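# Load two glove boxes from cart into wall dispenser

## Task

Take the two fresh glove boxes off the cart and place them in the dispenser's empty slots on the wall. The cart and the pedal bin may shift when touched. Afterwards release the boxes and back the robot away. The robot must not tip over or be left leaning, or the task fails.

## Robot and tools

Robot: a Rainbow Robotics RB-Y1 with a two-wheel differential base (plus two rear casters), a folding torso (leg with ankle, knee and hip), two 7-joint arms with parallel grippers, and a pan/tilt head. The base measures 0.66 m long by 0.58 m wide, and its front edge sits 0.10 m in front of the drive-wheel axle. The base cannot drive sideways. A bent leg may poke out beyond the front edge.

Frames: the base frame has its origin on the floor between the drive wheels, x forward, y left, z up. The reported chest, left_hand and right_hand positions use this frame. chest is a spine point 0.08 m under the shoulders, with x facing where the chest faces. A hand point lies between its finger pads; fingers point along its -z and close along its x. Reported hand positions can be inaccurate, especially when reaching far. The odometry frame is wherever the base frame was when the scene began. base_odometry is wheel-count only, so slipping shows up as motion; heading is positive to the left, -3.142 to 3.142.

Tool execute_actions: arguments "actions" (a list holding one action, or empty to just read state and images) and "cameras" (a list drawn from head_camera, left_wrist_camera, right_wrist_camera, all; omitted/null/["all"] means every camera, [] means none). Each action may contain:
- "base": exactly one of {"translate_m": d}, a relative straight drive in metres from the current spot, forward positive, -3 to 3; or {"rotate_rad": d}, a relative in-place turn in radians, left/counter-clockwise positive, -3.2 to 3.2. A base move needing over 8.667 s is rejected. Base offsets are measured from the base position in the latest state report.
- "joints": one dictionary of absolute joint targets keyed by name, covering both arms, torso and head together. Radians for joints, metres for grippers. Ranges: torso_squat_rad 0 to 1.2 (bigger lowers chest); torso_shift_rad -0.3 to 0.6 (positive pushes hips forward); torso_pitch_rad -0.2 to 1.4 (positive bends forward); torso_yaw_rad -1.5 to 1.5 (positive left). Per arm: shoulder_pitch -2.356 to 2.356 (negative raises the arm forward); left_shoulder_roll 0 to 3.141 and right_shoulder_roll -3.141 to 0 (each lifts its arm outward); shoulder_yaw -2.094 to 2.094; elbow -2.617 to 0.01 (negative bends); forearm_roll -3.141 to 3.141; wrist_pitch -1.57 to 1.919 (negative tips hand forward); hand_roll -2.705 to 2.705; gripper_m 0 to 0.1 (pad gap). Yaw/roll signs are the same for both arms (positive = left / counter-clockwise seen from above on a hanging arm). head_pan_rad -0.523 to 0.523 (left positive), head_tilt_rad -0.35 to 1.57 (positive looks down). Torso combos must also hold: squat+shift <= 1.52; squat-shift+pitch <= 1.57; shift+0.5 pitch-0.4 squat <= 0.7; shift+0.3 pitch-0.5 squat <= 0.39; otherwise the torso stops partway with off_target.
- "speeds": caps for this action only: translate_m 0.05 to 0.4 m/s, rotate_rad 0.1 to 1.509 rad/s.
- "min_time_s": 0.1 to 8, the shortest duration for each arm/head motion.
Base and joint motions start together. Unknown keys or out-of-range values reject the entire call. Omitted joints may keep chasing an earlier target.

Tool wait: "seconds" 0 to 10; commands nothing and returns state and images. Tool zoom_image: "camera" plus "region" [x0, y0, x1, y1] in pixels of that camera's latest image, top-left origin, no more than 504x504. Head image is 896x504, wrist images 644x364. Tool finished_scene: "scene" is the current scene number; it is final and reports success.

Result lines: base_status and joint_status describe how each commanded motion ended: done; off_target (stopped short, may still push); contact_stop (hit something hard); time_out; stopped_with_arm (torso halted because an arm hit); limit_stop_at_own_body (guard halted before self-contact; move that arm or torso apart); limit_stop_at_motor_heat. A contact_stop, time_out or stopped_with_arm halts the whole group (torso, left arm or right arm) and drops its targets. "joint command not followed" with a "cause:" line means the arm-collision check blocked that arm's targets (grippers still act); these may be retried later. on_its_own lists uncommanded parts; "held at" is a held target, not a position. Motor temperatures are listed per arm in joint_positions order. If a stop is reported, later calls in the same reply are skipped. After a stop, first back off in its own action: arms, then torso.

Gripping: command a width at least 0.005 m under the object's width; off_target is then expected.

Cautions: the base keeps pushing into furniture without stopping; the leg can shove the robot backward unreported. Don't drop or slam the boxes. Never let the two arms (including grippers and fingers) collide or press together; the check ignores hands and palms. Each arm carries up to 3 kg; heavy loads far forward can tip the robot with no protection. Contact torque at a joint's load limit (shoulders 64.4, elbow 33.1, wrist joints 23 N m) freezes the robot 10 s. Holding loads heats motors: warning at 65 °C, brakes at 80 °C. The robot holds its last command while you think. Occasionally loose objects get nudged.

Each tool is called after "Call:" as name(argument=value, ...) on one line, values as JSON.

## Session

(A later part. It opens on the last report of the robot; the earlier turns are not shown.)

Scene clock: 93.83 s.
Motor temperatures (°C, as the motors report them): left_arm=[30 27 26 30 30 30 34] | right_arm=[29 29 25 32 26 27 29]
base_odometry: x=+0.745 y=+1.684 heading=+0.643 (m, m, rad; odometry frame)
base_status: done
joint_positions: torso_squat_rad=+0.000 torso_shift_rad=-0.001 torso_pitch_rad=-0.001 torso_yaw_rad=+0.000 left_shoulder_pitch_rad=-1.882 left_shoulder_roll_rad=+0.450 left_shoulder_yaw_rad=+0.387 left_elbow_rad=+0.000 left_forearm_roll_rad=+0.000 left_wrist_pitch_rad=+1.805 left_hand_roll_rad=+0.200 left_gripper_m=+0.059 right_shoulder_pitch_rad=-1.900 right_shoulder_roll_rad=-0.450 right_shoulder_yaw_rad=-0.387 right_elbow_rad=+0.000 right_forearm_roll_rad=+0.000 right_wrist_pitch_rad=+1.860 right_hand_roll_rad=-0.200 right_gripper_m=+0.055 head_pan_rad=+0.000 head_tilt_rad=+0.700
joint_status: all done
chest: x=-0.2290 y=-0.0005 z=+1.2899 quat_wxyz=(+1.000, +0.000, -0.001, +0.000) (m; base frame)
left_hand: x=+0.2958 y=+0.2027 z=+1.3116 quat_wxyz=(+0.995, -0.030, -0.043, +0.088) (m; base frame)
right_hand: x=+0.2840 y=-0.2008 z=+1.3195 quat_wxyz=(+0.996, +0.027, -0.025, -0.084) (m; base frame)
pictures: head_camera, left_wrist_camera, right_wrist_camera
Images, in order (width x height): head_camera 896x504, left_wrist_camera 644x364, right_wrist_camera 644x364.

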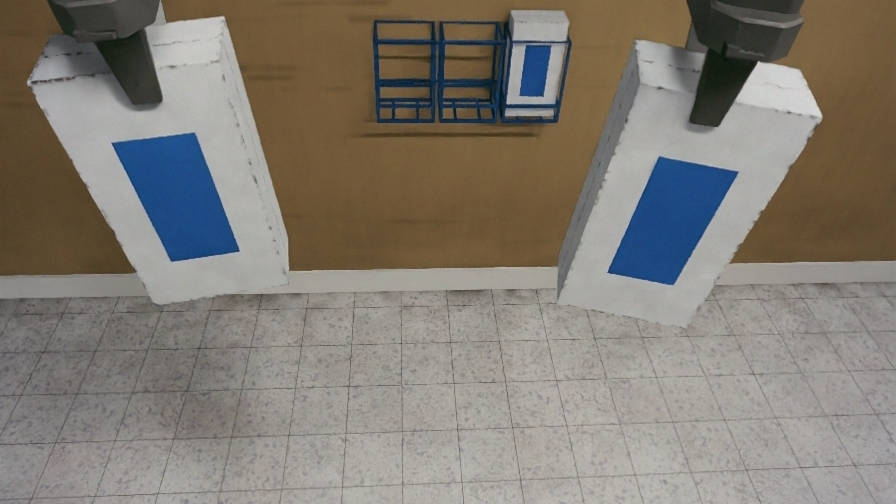

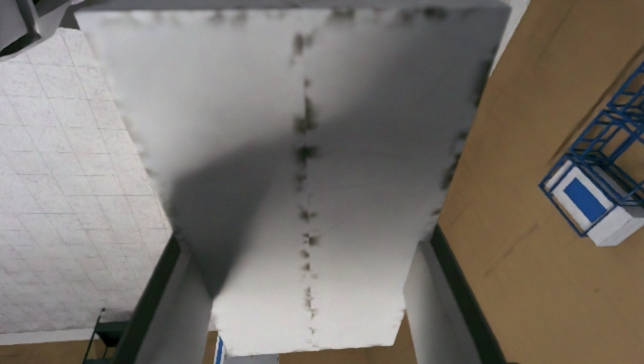

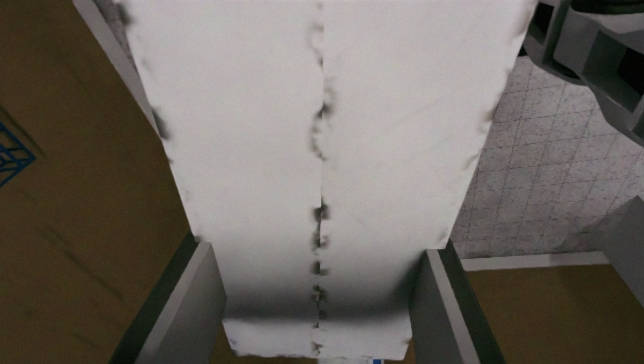

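Call:
execute_actions(actions=[{"base":{"translate_m":0.55},"joints":{"head_tilt_rad":0.8}}], cameras=["head_camera"])

Call:
execute_actions(actions=[{"joints":{"left_shoulder_pitch_rad":-1.93,"left_shoulder_roll_rad":0.2,"left_shoulder_yaw_rad":0.4,"left_wrist_pitch_rad":1.83,"left_hand_roll_rad":0.27,"right_shoulder_pitch_rad":-1.97,"right_shoulder_roll_rad":-0.2,"right_shoulder_yaw_rad":-0.39,"right_wrist_pitch_rad":1.9,"right_hand_roll_rad":-0.27},"min_time_s":1.5}])

Scene clock: 100.63 s.
Motor temperatures (°C, as the motors report them): left_arm=[31 27 26 30 30 30 34] | right_arm=[29 29 25 32 26 27 29]
base_odometry: x=+1.186 y=+2.013 heading=+0.642 (m, m, rad; odometry frame)
base_status: done
joint_positions: torso_squat_rad=+0.000 torso_shift_rad=-0.001 torso_pitch_rad=-0.001 torso_yaw_rad=+0.000 left_shoulder_pitch_rad=-1.882 left_shoulder_roll_rad=+0.450 left_shoulder_yaw_rad=+0.387 left_elbow_rad=+0.000 left_forearm_roll_rad=+0.000 left_wrist_pitch_rad=+1.805 left_hand_roll_rad=+0.200 left_gripper_m=+0.059 right_shoulder_pitch_rad=-1.900 right_shoulder_roll_rad=-0.450 right_shoulder_yaw_rad=-0.387 right_elbow_rad=+0.000 right_forearm_roll_rad=+0.000 right_wrist_pitch_rad=+1.860 right_hand_roll_rad=-0.200 right_gripper_m=+0.055 head_pan_rad=+0.000 head_tilt_rad=+0.800
joint_status: all done
chest: x=-0.2289 y=-0.0005 z=+1.2899 quat_wxyz=(+1.000, +0.000, -0.001, +0.000) (m; base frame)
left_hand: x=+0.2959 y=+0.2026 z=+1.3116 quat_wxyz=(+0.995, -0.030, -0.043, +0.088) (m; base frame)
right_hand: x=+0.2841 y=-0.2008 z=+1.3195 quat_wxyz=(+0.996, +0.027, -0.025, -0.084) (m; base frame)
pictures: head_camera
Images, in order (width x height): head_camera 896x504.

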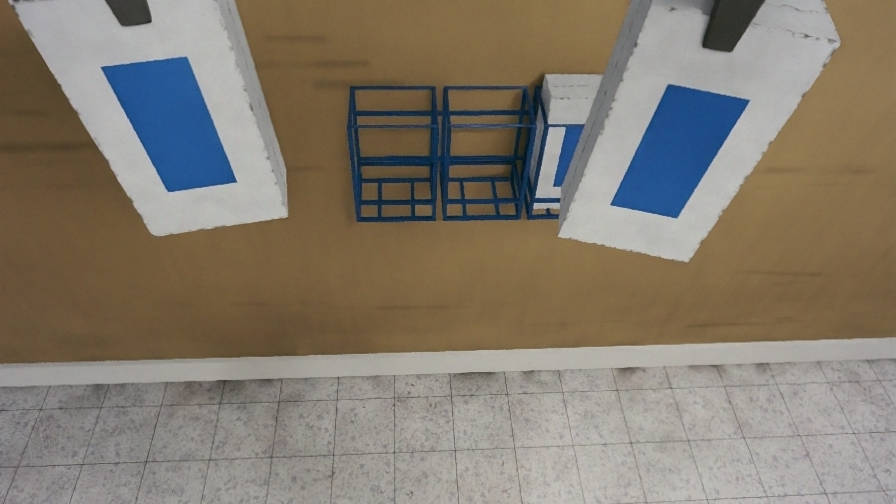

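Scene clock: 102.43 s.
Motor temperatures (°C, as the motors report them): left_arm=[31 27 26 30 30 30 34] | right_arm=[29 29 25 32 26 27 29]
base_odometry: x=+1.186 y=+2.013 heading=+0.642 (m, m, rad; odometry frame)
base_status: not commanded
joint_positions: torso_squat_rad=+0.000 torso_shift_rad=-0.001 torso_pitch_rad=-0.001 torso_yaw_rad=+0.000 left_shoulder_pitch_rad=-1.929 left_shoulder_roll_rad=+0.200 left_shoulder_yaw_rad=+0.400 left_elbow_rad=+0.000 left_forearm_roll_rad=+0.000 left_wrist_pitch_rad=+1.830 left_hand_roll_rad=+0.270 left_gripper_m=+0.059 right_shoulder_pitch_rad=-1.969 right_shoulder_roll_rad=-0.200 right_shoulder_yaw_rad=-0.390 right_elbow_rad=+0.000 right_forearm_roll_rad=+0.000 right_wrist_pitch_rad=+1.900 right_hand_roll_rad=-0.270 right_gripper_m=+0.055 head_pan_rad=+0.000 head_tilt_rad=+0.800
joint_status: all done
chest: x=-0.2290 y=-0.0005 z=+1.2899 quat_wxyz=(+1.000, +0.000, -0.001, +0.000) (m; base frame)
left_hand: x=+0.2689 y=+0.0841 z=+1.2863 quat_wxyz=(+1.000, +0.004, -0.012, +0.001) (m; base frame)
right_hand: x=+0.2549 y=-0.0848 z=+1.3049 quat_wxyz=(+1.000, -0.018, +0.002, +0.004) (m; base frame)
pictures: head_camera, left_wrist_camera, right_wrist_camera
Images, in order (width x height): head_camera 896x504, left_wrist_camera 644x364, right_wrist_camera 644x364.

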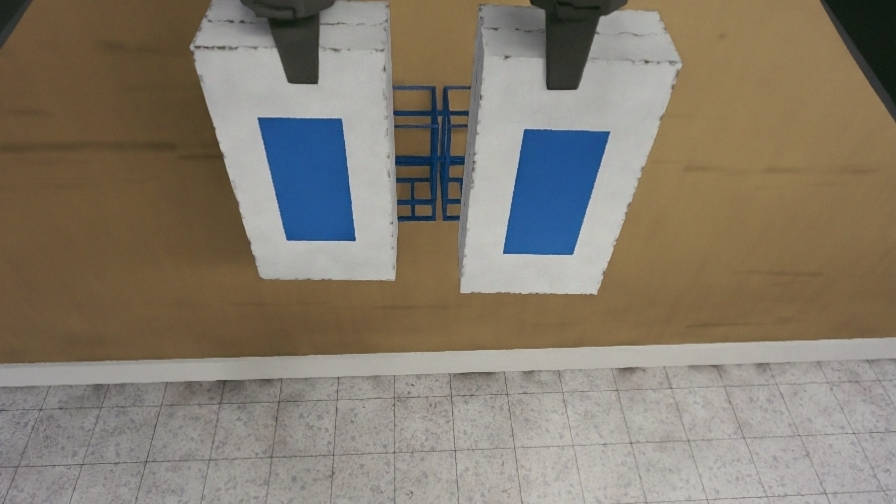

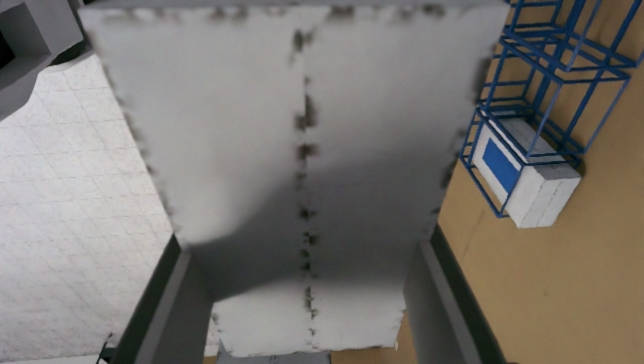

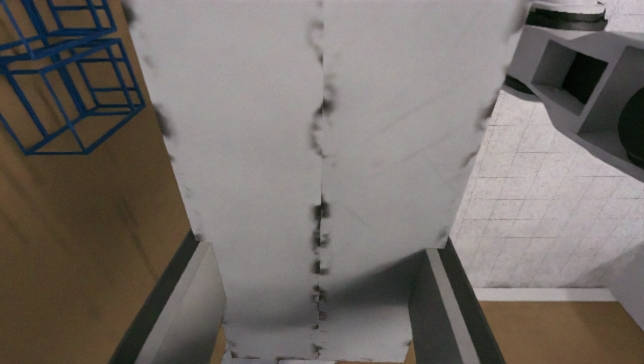

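Call:
execute_actions(actions=[{"base":{"translate_m":0.33},"joints":{"left_shoulder_pitch_rad":-1.945,"left_shoulder_roll_rad":0.165,"left_shoulder_yaw_rad":0.41,"left_hand_roll_rad":0.31,"right_shoulder_pitch_rad":-1.99,"right_shoulder_roll_rad":-0.165,"right_shoulder_yaw_rad":-0.4,"right_wrist_pitch_rad":1.88,"right_hand_roll_rad":-0.29,"head_tilt_rad":0.95},"min_time_s":1.5}])

Scene clock: 109.97 s.
Motor temperatures (°C, as the motors report them): left_arm=[31 27 26 31 30 30 34] | right_arm=[29 29 25 32 26 27 29]
base_odometry: x=+1.450 y=+2.211 heading=+0.642 (m, m, rad; odometry frame)
base_status: done
joint_positions: torso_squat_rad=+0.000 torso_shift_rad=-0.001 torso_pitch_rad=-0.001 torso_yaw_rad=+0.000 left_shoulder_pitch_rad=-1.935 left_shoulder_roll_rad=+0.184 left_shoulder_yaw_rad=+0.404 left_elbow_rad=+0.001 left_forearm_roll_rad=+0.000 left_wrist_pitch_rad=+1.830 left_hand_roll_rad=+0.289 left_gripper_m=+0.059 right_shoulder_pitch_rad=-1.978 right_shoulder_roll_rad=-0.186 right_shoulder_yaw_rad=-0.394 right_elbow_rad=+0.000 right_forearm_roll_rad=+0.000 right_wrist_pitch_rad=+1.891 right_hand_roll_rad=-0.279 right_gripper_m=+0.055 head_pan_rad=+0.000 head_tilt_rad=+0.950
joint_status: left_hand_roll_rad time_out (moved +0.019 of +0.040); right_shoulder_roll_rad time_out (moved +0.014 of +0.035); the others done
on_its_own: left_hand_roll_rad is held at +0.289, not at your +0.310, since a time_out; right_shoulder_roll_rad is held at -0.186, not at your -0.165, since a time_out
chest: x=-0.2290 y=-0.0005 z=+1.2899 quat_wxyz=(+1.000, +0.000, -0.001, +0.000) (m; base frame)
left_hand: x=+0.2662 y=+0.0756 z=+1.2857 quat_wxyz=(+1.000, +0.005, -0.011, +0.002) (m; base frame)
right_hand: x=+0.2546 y=-0.0764 z=+1.3056 quat_wxyz=(+1.000, -0.018, -0.004, +0.008) (m; base frame)
pictures: head_camera, left_wrist_camera, right_wrist_camera
joint command not followed: on one or more control steps a check withheld the commanded joint targets of the left arm, and it was not sent them on those steps.
cause: the commanded joint targets would bring a part of the robot too close to another arm (this arm's wrist and the other arm's wrist); next, command targets that bring no part of the robot closer to that arm.
joint command not followed: on one or more control steps a check withheld the commanded joint targets of the right arm, and it was not sent them on those steps.
cause: the commanded joint targets would bring a part of the robot too close to another arm (this arm's wrist and the other arm's wrist); next, command targets that bring no part of the robot closer to that arm.
Images, in order (width x height): head_camera 896x504, left_wrist_camera 644x364, right_wrist_camera 644x364.

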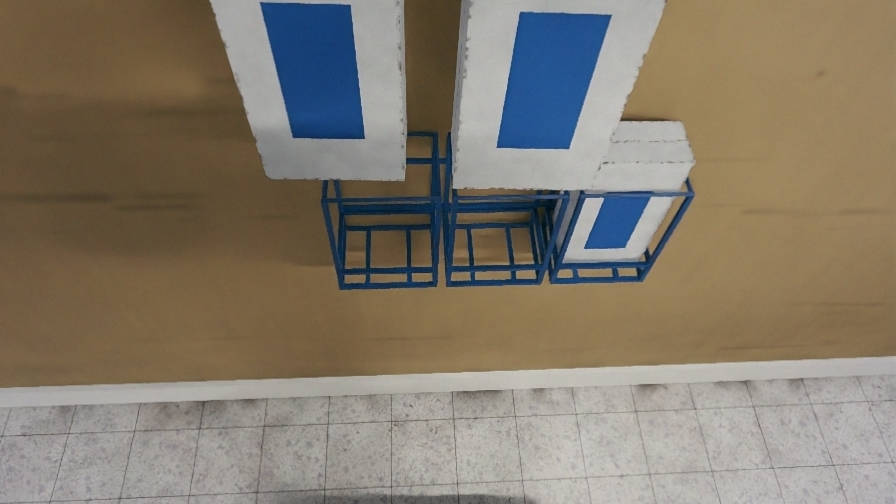

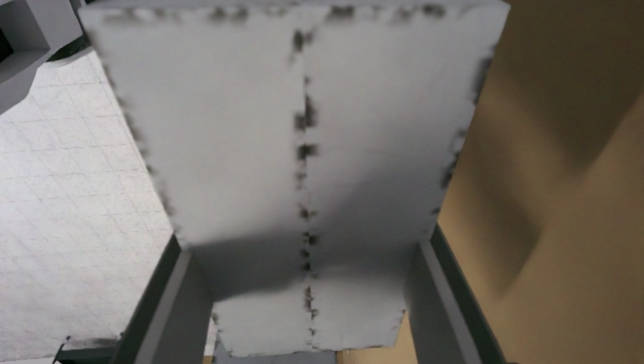

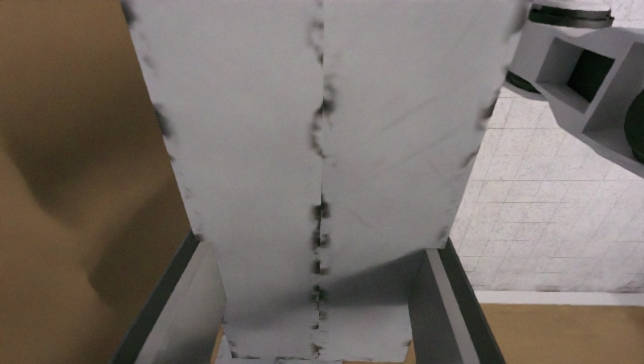

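Call:
execute_actions(actions=[{"base":{"translate_m":0.075},"joints":{"left_shoulder_pitch_rad":-1.83,"left_shoulder_roll_rad":0.5,"left_shoulder_yaw_rad":0.33,"left_hand_roll_rad":-0.06,"right_shoulder_roll_rad":-0.186,"right_shoulder_yaw_rad":-0.42,"right_hand_roll_rad":-0.3,"torso_squat_rad":0.35}}])

Scene clock: 114.40 s.
Motor temperatures (°C, as the motors report them): left_arm=[31 28 26 31 30 30 34] | right_arm=[29 29 25 32 26 27 29]
base_odometry: x=+1.510 y=+2.255 heading=+0.642 (m, m, rad; odometry frame)
base_status: done
joint_positions: torso_squat_rad=+0.119 torso_shift_rad=-0.005 torso_pitch_rad=-0.008 torso_yaw_rad=+0.001 left_shoulder_pitch_rad=-1.829 left_shoulder_roll_rad=+0.496 left_shoulder_yaw_rad=+0.330 left_elbow_rad=+0.005 left_forearm_roll_rad=+0.000 left_wrist_pitch_rad=+1.833 left_hand_roll_rad=-0.060 left_gripper_m=+0.059 right_shoulder_pitch_rad=-1.977 right_shoulder_roll_rad=-0.186 right_shoulder_yaw_rad=-0.420 right_elbow_rad=+0.001 right_forearm_roll_rad=+0.000 right_wrist_pitch_rad=+1.891 right_hand_roll_rad=-0.300 right_gripper_m=+0.055 head_pan_rad=+0.000 head_tilt_rad=+0.950
joint_status: torso_squat_rad contact_stop (moved +0.119 of +0.350); the others done
on_its_own: torso_squat_rad is held at +0.118, not at your +0.350, since a contact_stop
chest: x=-0.2340 y=-0.0009 z=+1.2850 quat_wxyz=(+1.000, +0.000, -0.004, +0.000) (m; base frame)
left_hand: x=+0.2806 y=+0.2454 z=+1.2904 quat_wxyz=(+1.000, -0.003, -0.017, -0.004) (m; base frame)
right_hand: x=+0.2479 y=-0.0711 z=+1.3037 quat_wxyz=(+1.000, -0.006, -0.004, +0.001) (m; base frame)
pictures: head_camera, left_wrist_camera, right_wrist_camera
Images, in order (width x height): head_camera 896x504, left_wrist_camera 644x364, right_wrist_camera 644x364.

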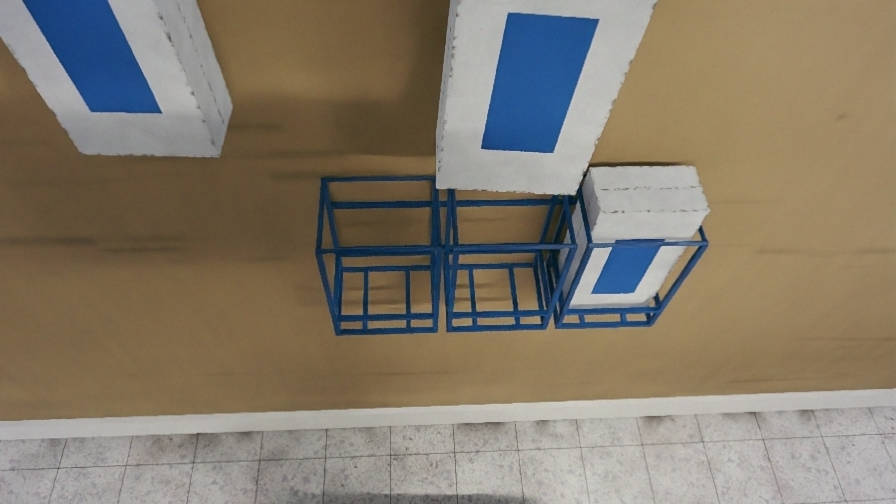

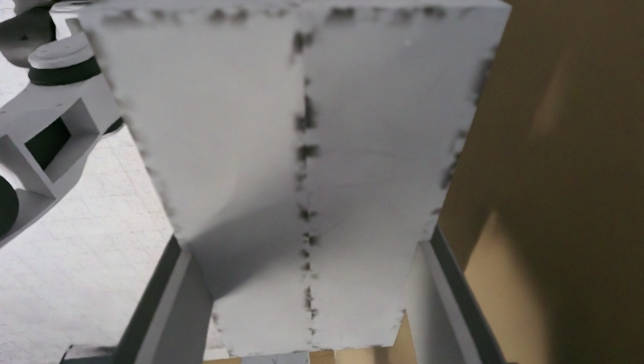

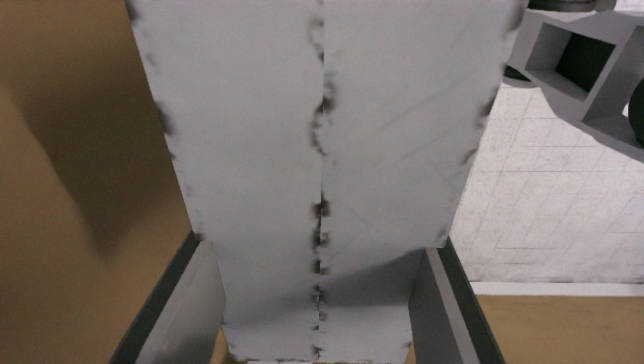

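Call:
execute_actions(actions=[{"base":{"translate_m":-0.02},"joints":{"left_shoulder_pitch_rad":-1.74,"left_shoulder_roll_rad":0.85,"left_hand_roll_rad":-0.35,"right_shoulder_roll_rad":-0.2,"right_shoulder_yaw_rad":-0.41,"right_hand_roll_rad":-0.26,"right_wrist_pitch_rad":1.87},"min_time_s":1}], cameras=[])

Call:
execute_actions(actions=[{"joints":{"torso_squat_rad":0.47,"torso_shift_rad":0,"torso_pitch_rad":0}}])

Scene clock: 118.70 s.
Motor temperatures (°C, as the motors report them): left_arm=[31 28 26 32 30 31 34] | right_arm=[29 29 25 32 26 27 29]
base_odometry: x=+1.493 y=+2.243 heading=+0.641 (m, m, rad; odometry frame)
base_status: done
joint_positions: torso_squat_rad=+0.118 torso_shift_rad=-0.002 torso_pitch_rad=-0.003 torso_yaw_rad=+0.000 left_shoulder_pitch_rad=-1.740 left_shoulder_roll_rad=+0.850 left_shoulder_yaw_rad=+0.330 left_elbow_rad=+0.001 left_forearm_roll_rad=+0.000 left_wrist_pitch_rad=+1.830 left_hand_roll_rad=-0.350 left_gripper_m=+0.059 right_shoulder_pitch_rad=-1.977 right_shoulder_roll_rad=-0.200 right_shoulder_yaw_rad=-0.411 right_elbow_rad=+0.001 right_forearm_roll_rad=+0.000 right_wrist_pitch_rad=+1.870 right_hand_roll_rad=-0.260 right_gripper_m=+0.055 head_pan_rad=+0.000 head_tilt_rad=+0.950
joint_status: all done
on_its_own: torso_squat_rad is held at +0.118, not at your +0.350, since a contact_stop
chest: x=-0.2306 y=-0.0004 z=+1.2850 quat_wxyz=(+1.000, +0.000, -0.002, +0.000) (m; base frame)
left_hand: x=+0.2476 y=+0.4187 z=+1.2982 quat_wxyz=(+0.998, -0.032, -0.041, +0.029) (m; base frame)
right_hand: x=+0.2586 y=-0.0768 z=+1.3046 quat_wxyz=(+1.000, -0.005, -0.015, +0.014) (m; base frame)
pictures: none
No camera images: the call's "cameras" was empty. Leave "cameras" out to get every camera's image.

Scene clock: 120.67 s.
Motor temperatures (°C, as the motors report them): left_arm=[31 28 26 31 30 31 34] | right_arm=[29 29 25 32 26 27 29]
base_odometry: x=+1.493 y=+2.243 heading=+0.641 (m, m, rad; odometry frame)
base_status: not commanded
joint_positions: torso_squat_rad=+0.470 torso_shift_rad=+0.000 torso_pitch_rad=+0.000 torso_yaw_rad=+0.000 left_shoulder_pitch_rad=-1.740 left_shoulder_roll_rad=+0.850 left_shoulder_yaw_rad=+0.330 left_elbow_rad=+0.001 left_forearm_roll_rad=+0.000 left_wrist_pitch_rad=+1.830 left_hand_roll_rad=-0.350 left_gripper_m=+0.059 right_shoulder_pitch_rad=-1.977 right_shoulder_roll_rad=-0.200 right_shoulder_yaw_rad=-0.411 right_elbow_rad=+0.001 right_forearm_roll_rad=+0.000 right_wrist_pitch_rad=+1.870 right_hand_roll_rad=-0.260 right_gripper_m=+0.055 head_pan_rad=+0.000 head_tilt_rad=+0.950
joint_status: all done
chest: x=-0.2279 y=-0.0004 z=+1.2140 quat_wxyz=(+1.000, +0.000, +0.000, +0.000) (m; base frame)
left_hand: x=+0.2503 y=+0.4188 z=+1.2255 quat_wxyz=(+0.998, -0.032, -0.039, +0.029) (m; base frame)
right_hand: x=+0.2613 y=-0.0768 z=+1.2318 quat_wxyz=(+1.000, -0.005, -0.013, +0.014) (m; base frame)
pictures: head_camera, left_wrist_camera, right_wrist_camera
Images, in order (width x height): head_camera 896x504, left_wrist_camera 644x364, right_wrist_camera 644x364.

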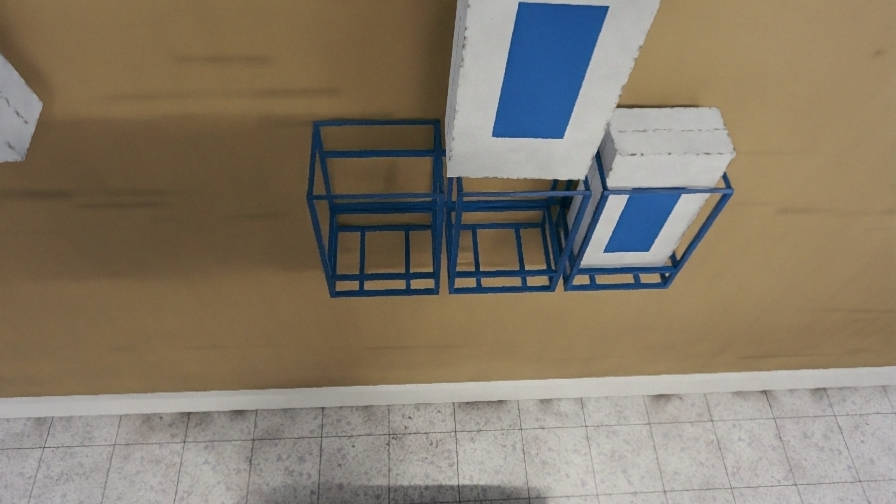

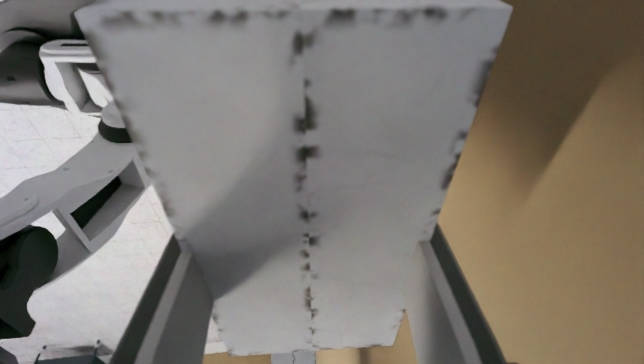

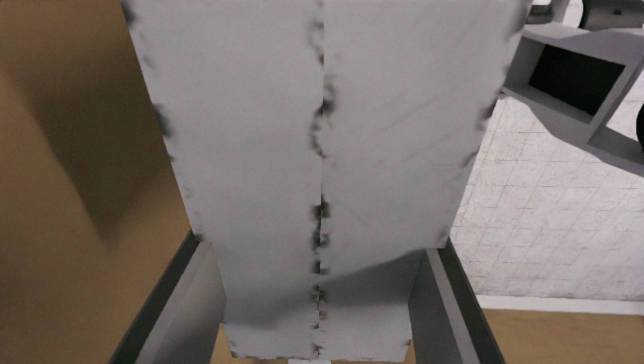

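Call:
execute_actions(actions=[{"base":{"translate_m":0.025},"joints":{"torso_squat_rad":0.53,"right_shoulder_roll_rad":-0.207,"right_shoulder_pitch_rad":-1.97}}], cameras=["head_camera"])

Call:
zoom_image(camera="head_camera", region=[280,60,760,330])

Scene clock: 124.23 s.
Motor temperatures (°C, as the motors report them): left_arm=[31 28 26 31 30 31 34] | right_arm=[29 29 25 32 26 27 29]
base_odometry: x=+1.513 y=+2.258 heading=+0.641 (m, m, rad; odometry frame)
base_status: done
joint_positions: torso_squat_rad=+0.530 torso_shift_rad=+0.000 torso_pitch_rad=+0.000 torso_yaw_rad=+0.000 left_shoulder_pitch_rad=-1.740 left_shoulder_roll_rad=+0.850 left_shoulder_yaw_rad=+0.330 left_elbow_rad=+0.001 left_forearm_roll_rad=+0.000 left_wrist_pitch_rad=+1.830 left_hand_roll_rad=-0.350 left_gripper_m=+0.059 right_shoulder_pitch_rad=-1.970 right_shoulder_roll_rad=-0.207 right_shoulder_yaw_rad=-0.410 right_elbow_rad=+0.001 right_forearm_roll_rad=+0.000 right_wrist_pitch_rad=+1.870 right_hand_roll_rad=-0.260 right_gripper_m=+0.055 head_pan_rad=+0.000 head_tilt_rad=+0.950
joint_status: all done
chest: x=-0.2279 y=-0.0004 z=+1.1939 quat_wxyz=(+1.000, +0.000, +0.000, +0.000) (m; base frame)
left_hand: x=+0.2504 y=+0.4188 z=+1.2053 quat_wxyz=(+0.998, -0.032, -0.039, +0.029) (m; base frame)
right_hand: x=+0.2623 y=-0.0809 z=+1.2096 quat_wxyz=(+1.000, -0.004, -0.010, +0.009) (m; base frame)
pictures: head_camera
Images, in order (width x height): head_camera 896x504.

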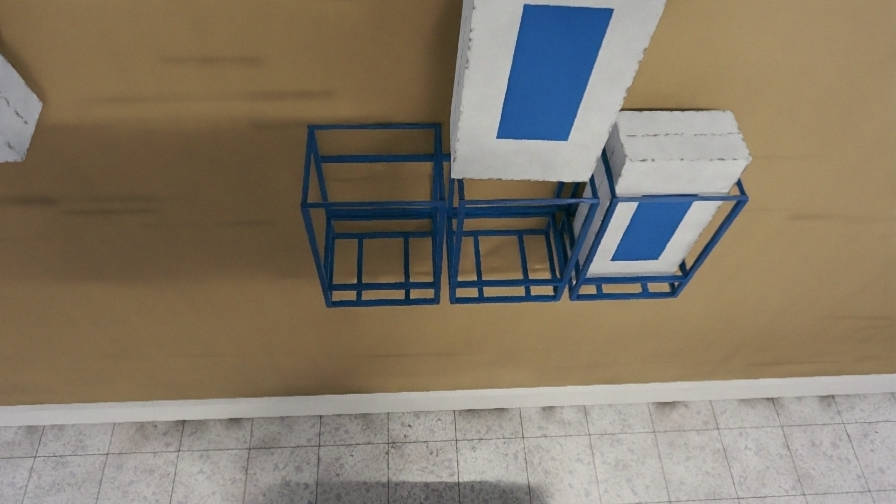

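Region (280, 60, 760, 330) of head_camera's 896x504 image, scaled by 1.050, with more detail than that image has; it fills the top 284 rows of this view, and the rest is white.

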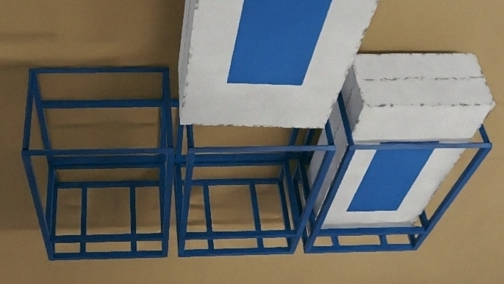

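Call:
execute_actions(actions=[{"joints":{"torso_squat_rad":0.6,"right_hand_roll_rad":-0.24,"right_shoulder_yaw_rad":-0.405}}], cameras=["head_camera"])

Call:
zoom_image(camera="head_camera", region=[400,70,680,230])

Scene clock: 127.63 s.
Motor temperatures (°C, as the motors report them): left_arm=[31 28 26 31 30 31 34] | right_arm=[29 29 25 32 26 27 29]
base_odometry: x=+1.513 y=+2.258 heading=+0.641 (m, m, rad; odometry frame)
base_status: not commanded
joint_positions: torso_squat_rad=+0.600 torso_shift_rad=+0.000 torso_pitch_rad=+0.000 torso_yaw_rad=+0.000 left_shoulder_pitch_rad=-1.740 left_shoulder_roll_rad=+0.850 left_shoulder_yaw_rad=+0.330 left_elbow_rad=+0.001 left_forearm_roll_rad=+0.000 left_wrist_pitch_rad=+1.830 left_hand_roll_rad=-0.350 left_gripper_m=+0.059 right_shoulder_pitch_rad=-1.970 right_shoulder_roll_rad=-0.207 right_shoulder_yaw_rad=-0.406 right_elbow_rad=+0.001 right_forearm_roll_rad=+0.000 right_wrist_pitch_rad=+1.870 right_hand_roll_rad=-0.240 right_gripper_m=+0.055 head_pan_rad=+0.000 head_tilt_rad=+0.950
joint_status: all done
chest: x=-0.2279 y=-0.0004 z=+1.1677 quat_wxyz=(+1.000, +0.000, +0.000, +0.000) (m; base frame)
left_hand: x=+0.2503 y=+0.4188 z=+1.1791 quat_wxyz=(+0.998, -0.032, -0.039, +0.029) (m; base frame)
right_hand: x=+0.2626 y=-0.0819 z=+1.1834 quat_wxyz=(+1.000, -0.006, -0.011, +0.019) (m; base frame)
pictures: head_camera
Images, in order (width x height): head_camera 896x504.

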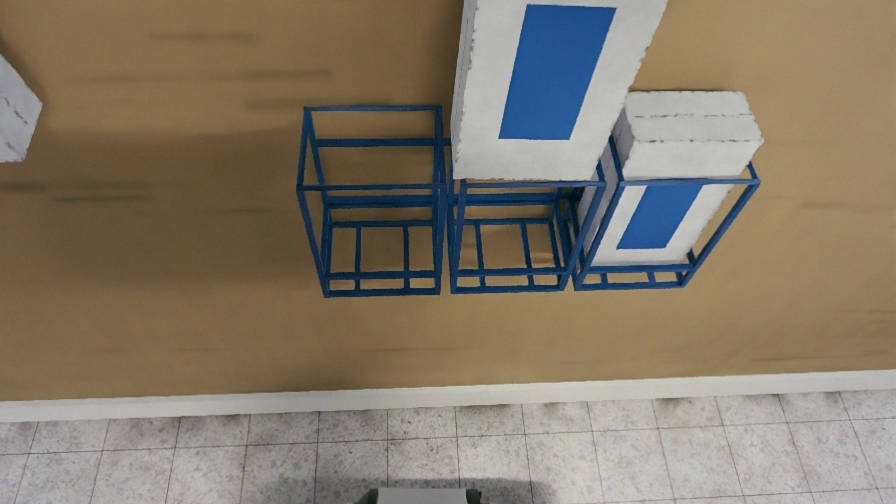

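Region (400, 70, 680, 230) of head_camera's 896x504 image, scaled by 1.800, with more detail than that image has; it fills the top 288 rows of this view, and the rest is white.

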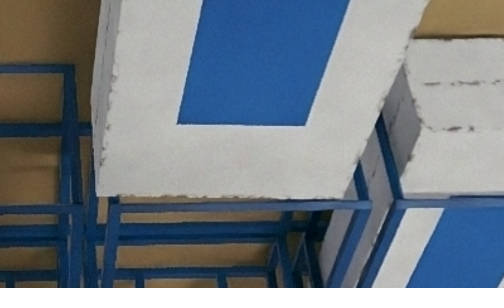

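Call:
execute_actions(actions=[{"joints":{"right_wrist_pitch_rad":1.845,"right_shoulder_roll_rad":-0.222,"right_shoulder_pitch_rad":-1.964,"right_shoulder_yaw_rad":-0.395}}], cameras=["head_camera"])

Call:
execute_actions(actions=[{"joints":{"torso_squat_rad":0.65}}], cameras=["head_camera"])

Call:
zoom_image(camera="head_camera", region=[400,70,680,230])

Scene clock: 131.63 s.
Motor temperatures (°C, as the motors report them): left_arm=[31 28 26 31 30 30 34] | right_arm=[29 29 25 32 26 27 29]
base_odometry: x=+1.513 y=+2.258 heading=+0.641 (m, m, rad; odometry frame)
base_status: not commanded
joint_positions: torso_squat_rad=+0.600 torso_shift_rad=+0.000 torso_pitch_rad=+0.000 torso_yaw_rad=+0.000 left_shoulder_pitch_rad=-1.740 left_shoulder_roll_rad=+0.850 left_shoulder_yaw_rad=+0.330 left_elbow_rad=+0.001 left_forearm_roll_rad=+0.000 left_wrist_pitch_rad=+1.830 left_hand_roll_rad=-0.350 left_gripper_m=+0.059 right_shoulder_pitch_rad=-1.964 right_shoulder_roll_rad=-0.222 right_shoulder_yaw_rad=-0.395 right_elbow_rad=+0.001 right_forearm_roll_rad=+0.000 right_wrist_pitch_rad=+1.845 right_hand_roll_rad=-0.240 right_gripper_m=+0.055 head_pan_rad=+0.000 head_tilt_rad=+0.950
joint_status: all done
chest: x=-0.2279 y=-0.0004 z=+1.1677 quat_wxyz=(+1.000, +0.000, +0.000, +0.000) (m; base frame)
left_hand: x=+0.2503 y=+0.4188 z=+1.1791 quat_wxyz=(+0.998, -0.032, -0.039, +0.029) (m; base frame)
right_hand: x=+0.2707 y=-0.0896 z=+1.1840 quat_wxyz=(+1.000, -0.005, -0.024, +0.010) (m; base frame)
pictures: head_camera
Images, in order (width x height): head_camera 896x504.

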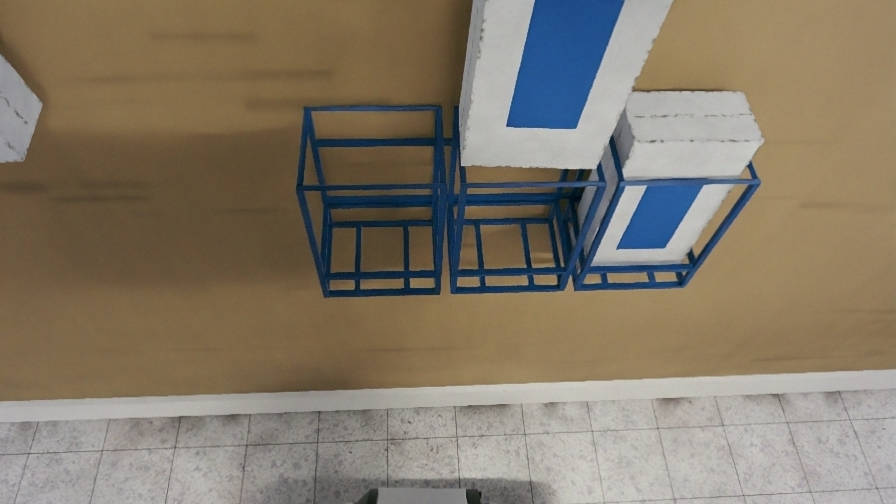

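Scene clock: 132.50 s.
Motor temperatures (°C, as the motors report them): left_arm=[31 28 26 31 30 30 34] | right_arm=[29 29 25 32 26 27 29]
base_odometry: x=+1.513 y=+2.258 heading=+0.641 (m, m, rad; odometry frame)
base_status: not commanded
joint_positions: torso_squat_rad=+0.650 torso_shift_rad=+0.000 torso_pitch_rad=+0.000 torso_yaw_rad=+0.000 left_shoulder_pitch_rad=-1.740 left_shoulder_roll_rad=+0.850 left_shoulder_yaw_rad=+0.330 left_elbow_rad=+0.001 left_forearm_roll_rad=+0.000 left_wrist_pitch_rad=+1.830 left_hand_roll_rad=-0.350 left_gripper_m=+0.059 right_shoulder_pitch_rad=-1.964 right_shoulder_roll_rad=-0.222 right_shoulder_yaw_rad=-0.395 right_elbow_rad=+0.001 right_forearm_roll_rad=+0.000 right_wrist_pitch_rad=+1.845 right_hand_roll_rad=-0.240 right_gripper_m=+0.055 head_pan_rad=+0.000 head_tilt_rad=+0.950
joint_status: all done
chest: x=-0.2279 y=-0.0004 z=+1.1472 quat_wxyz=(+1.000, +0.000, +0.000, +0.000) (m; base frame)
left_hand: x=+0.2503 y=+0.4188 z=+1.1586 quat_wxyz=(+0.998, -0.032, -0.039, +0.029) (m; base frame)
right_hand: x=+0.2707 y=-0.0896 z=+1.1636 quat_wxyz=(+1.000, -0.005, -0.024, +0.010) (m; base frame)
pictures: head_camera
Images, in order (width x height): head_camera 896x504.

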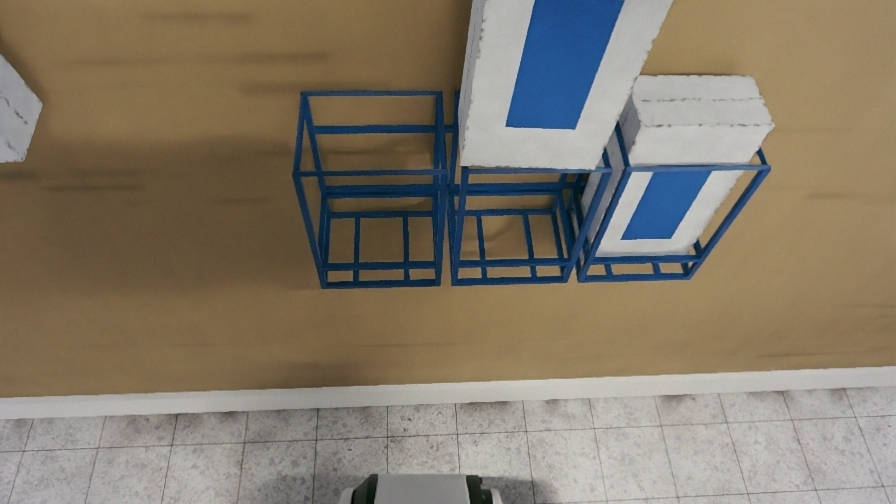

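Region (400, 70, 680, 230) of head_camera's 896x504 image, scaled by 1.800, with more detail than that image has; it fills the top 288 rows of this view, and the rest is white.

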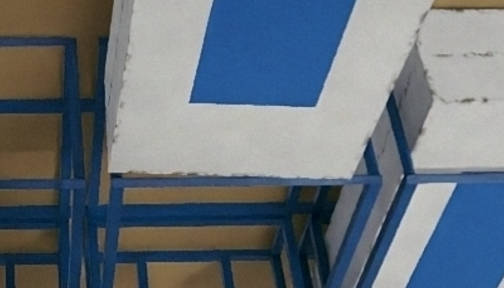

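Call:
execute_actions(actions=[{"base":{"translate_m":0.007},"joints":{"torso_yaw_rad":-0.016,"right_hand_roll_rad":-0.19}}], cameras=["head_camera"])

Call:
execute_actions(actions=[{"joints":{"torso_squat_rad":0.7}}], cameras=["head_camera"])

Call:
zoom_image(camera="head_camera", region=[400,70,680,230])

Scene clock: 136.93 s.
Motor temperatures (°C, as the motors report them): left_arm=[31 28 26 31 30 30 34] | right_arm=[29 29 25 32 26 27 29]
base_odometry: x=+1.519 y=+2.262 heading=+0.641 (m, m, rad; odometry frame)
base_status: done
joint_positions: torso_squat_rad=+0.650 torso_shift_rad=+0.000 torso_pitch_rad=+0.000 torso_yaw_rad=-0.016 left_shoulder_pitch_rad=-1.740 left_shoulder_roll_rad=+0.850 left_shoulder_yaw_rad=+0.330 left_elbow_rad=+0.001 left_forearm_roll_rad=+0.000 left_wrist_pitch_rad=+1.830 left_hand_roll_rad=-0.350 left_gripper_m=+0.059 right_shoulder_pitch_rad=-1.964 right_shoulder_roll_rad=-0.222 right_shoulder_yaw_rad=-0.395 right_elbow_rad=+0.001 right_forearm_roll_rad=+0.000 right_wrist_pitch_rad=+1.845 right_hand_roll_rad=-0.190 right_gripper_m=+0.055 head_pan_rad=+0.000 head_tilt_rad=+0.950
joint_status: all done
chest: x=-0.2279 y=-0.0004 z=+1.1472 quat_wxyz=(+1.000, +0.000, +0.000, -0.008) (m; base frame)
left_hand: x=+0.2572 y=+0.4109 z=+1.1586 quat_wxyz=(+0.999, -0.032, -0.039, +0.021) (m; base frame)
right_hand: x=+0.2692 y=-0.0979 z=+1.1635 quat_wxyz=(+0.999, -0.005, -0.024, +0.026) (m; base frame)
pictures: head_camera
Images, in order (width x height): head_camera 896x504.

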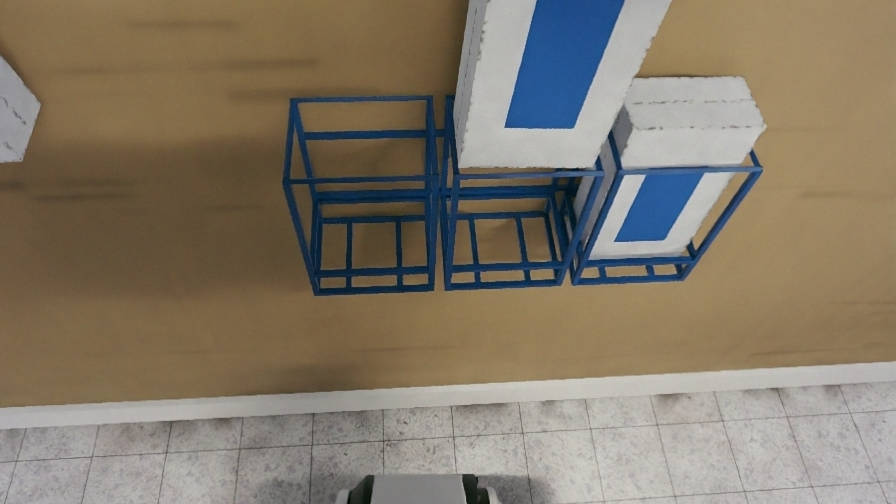

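Scene clock: 137.80 s.
Motor temperatures (°C, as the motors report them): left_arm=[31 28 26 31 30 30 34] | right_arm=[29 29 25 32 26 27 29]
base_odometry: x=+1.519 y=+2.262 heading=+0.641 (m, m, rad; odometry frame)
base_status: not commanded
joint_positions: torso_squat_rad=+0.700 torso_shift_rad=+0.000 torso_pitch_rad=+0.000 torso_yaw_rad=-0.016 left_shoulder_pitch_rad=-1.740 left_shoulder_roll_rad=+0.850 left_shoulder_yaw_rad=+0.330 left_elbow_rad=+0.001 left_forearm_roll_rad=+0.000 left_wrist_pitch_rad=+1.830 left_hand_roll_rad=-0.350 left_gripper_m=+0.059 right_shoulder_pitch_rad=-1.964 right_shoulder_roll_rad=-0.222 right_shoulder_yaw_rad=-0.395 right_elbow_rad=+0.001 right_forearm_roll_rad=+0.000 right_wrist_pitch_rad=+1.845 right_hand_roll_rad=-0.190 right_gripper_m=+0.055 head_pan_rad=+0.000 head_tilt_rad=+0.950
joint_status: all done
chest: x=-0.2279 y=-0.0003 z=+1.1253 quat_wxyz=(+1.000, +0.000, +0.000, -0.008) (m; base frame)
left_hand: x=+0.2571 y=+0.4109 z=+1.1368 quat_wxyz=(+0.999, -0.032, -0.039, +0.021) (m; base frame)
right_hand: x=+0.2692 y=-0.0978 z=+1.1416 quat_wxyz=(+0.999, -0.005, -0.024, +0.026) (m; base frame)
pictures: head_camera
Images, in order (width x height): head_camera 896x504.

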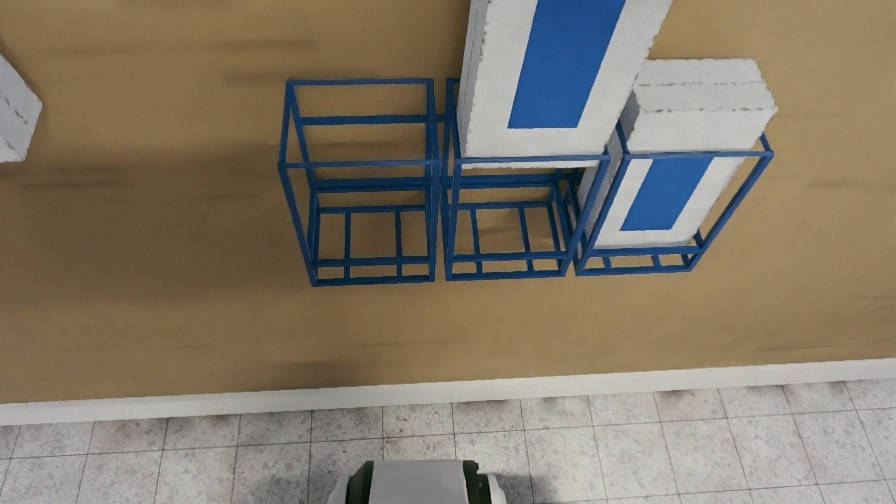

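Region (400, 70, 680, 230) of head_camera's 896x504 image, scaled by 1.800, with more detail than that image has; it fills the top 288 rows of this view, and the rest is white.

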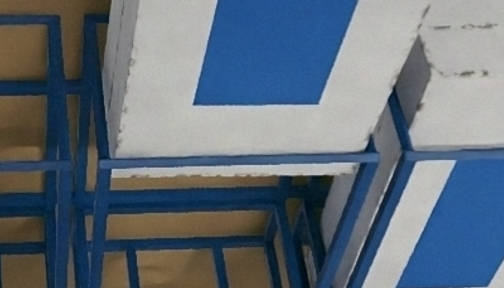

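In. Descend.

Call:
execute_actions(actions=[{"joints":{"torso_squat_rad":0.97,"head_tilt_rad":0.7,"right_wrist_pitch_rad":1.855}}])

Scene clock: 145.73 s.
Motor temperatures (°C, as the motors report them): left_arm=[31 27 26 31 30 30 34] | right_arm=[29 29 25 32 26 27 29]
base_odometry: x=+1.519 y=+2.262 heading=+0.641 (m, m, rad; odometry frame)
base_status: not commanded
joint_positions: torso_squat_rad=+0.970 torso_shift_rad=+0.000 torso_pitch_rad=+0.000 torso_yaw_rad=-0.016 left_shoulder_pitch_rad=-1.740 left_shoulder_roll_rad=+0.850 left_shoulder_yaw_rad=+0.330 left_elbow_rad=+0.001 left_forearm_roll_rad=+0.000 left_wrist_pitch_rad=+1.830 left_hand_roll_rad=-0.350 left_gripper_m=+0.059 right_shoulder_pitch_rad=-1.965 right_shoulder_roll_rad=-0.222 right_shoulder_yaw_rad=-0.395 right_elbow_rad=-0.001 right_forearm_roll_rad=+0.000 right_wrist_pitch_rad=+1.854 right_hand_roll_rad=-0.190 right_gripper_m=+0.055 head_pan_rad=+0.000 head_tilt_rad=+0.700
joint_status: all done
chest: x=-0.2278 y=-0.0002 z=+0.9857 quat_wxyz=(+1.000, +0.000, +0.000, -0.008) (m; base frame)
left_hand: x=+0.2572 y=+0.4110 z=+0.9970 quat_wxyz=(+0.999, -0.032, -0.038, +0.021) (m; base frame)
right_hand: x=+0.2676 y=-0.0982 z=+1.0027 quat_wxyz=(+0.999, -0.006, -0.020, +0.026) (m; base frame)
pictures: head_camera, left_wrist_camera, right_wrist_camera
Images, in order (width x height): head_camera 896x504, left_wrist_camera 644x364, right_wrist_camera 644x364.

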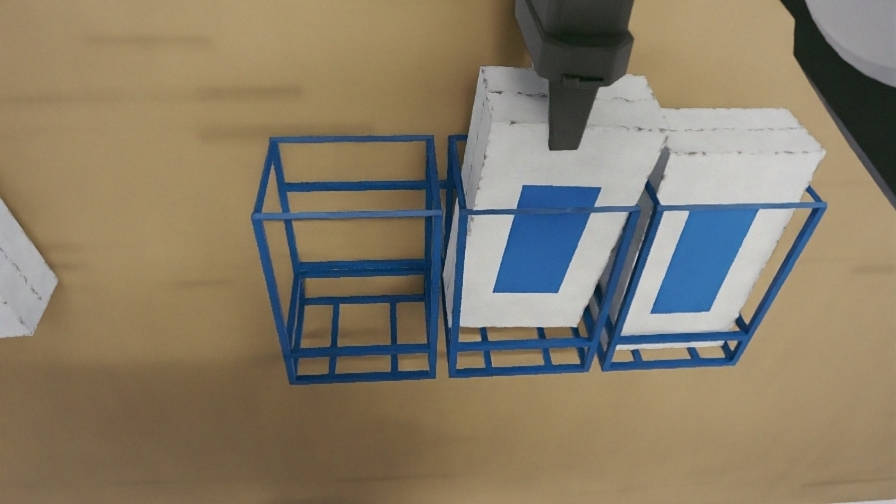

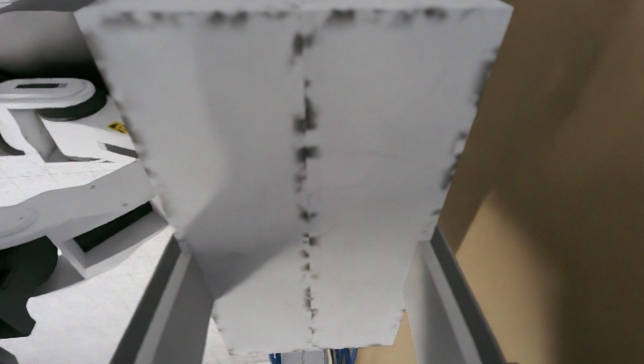

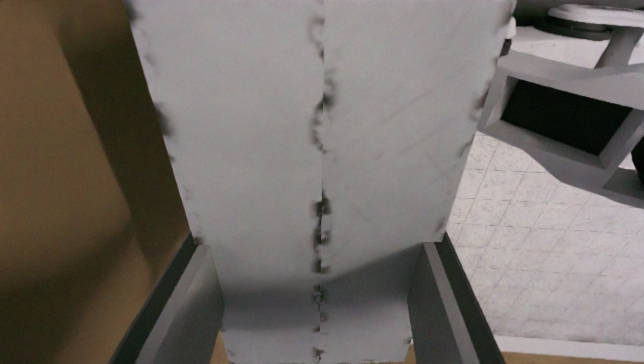

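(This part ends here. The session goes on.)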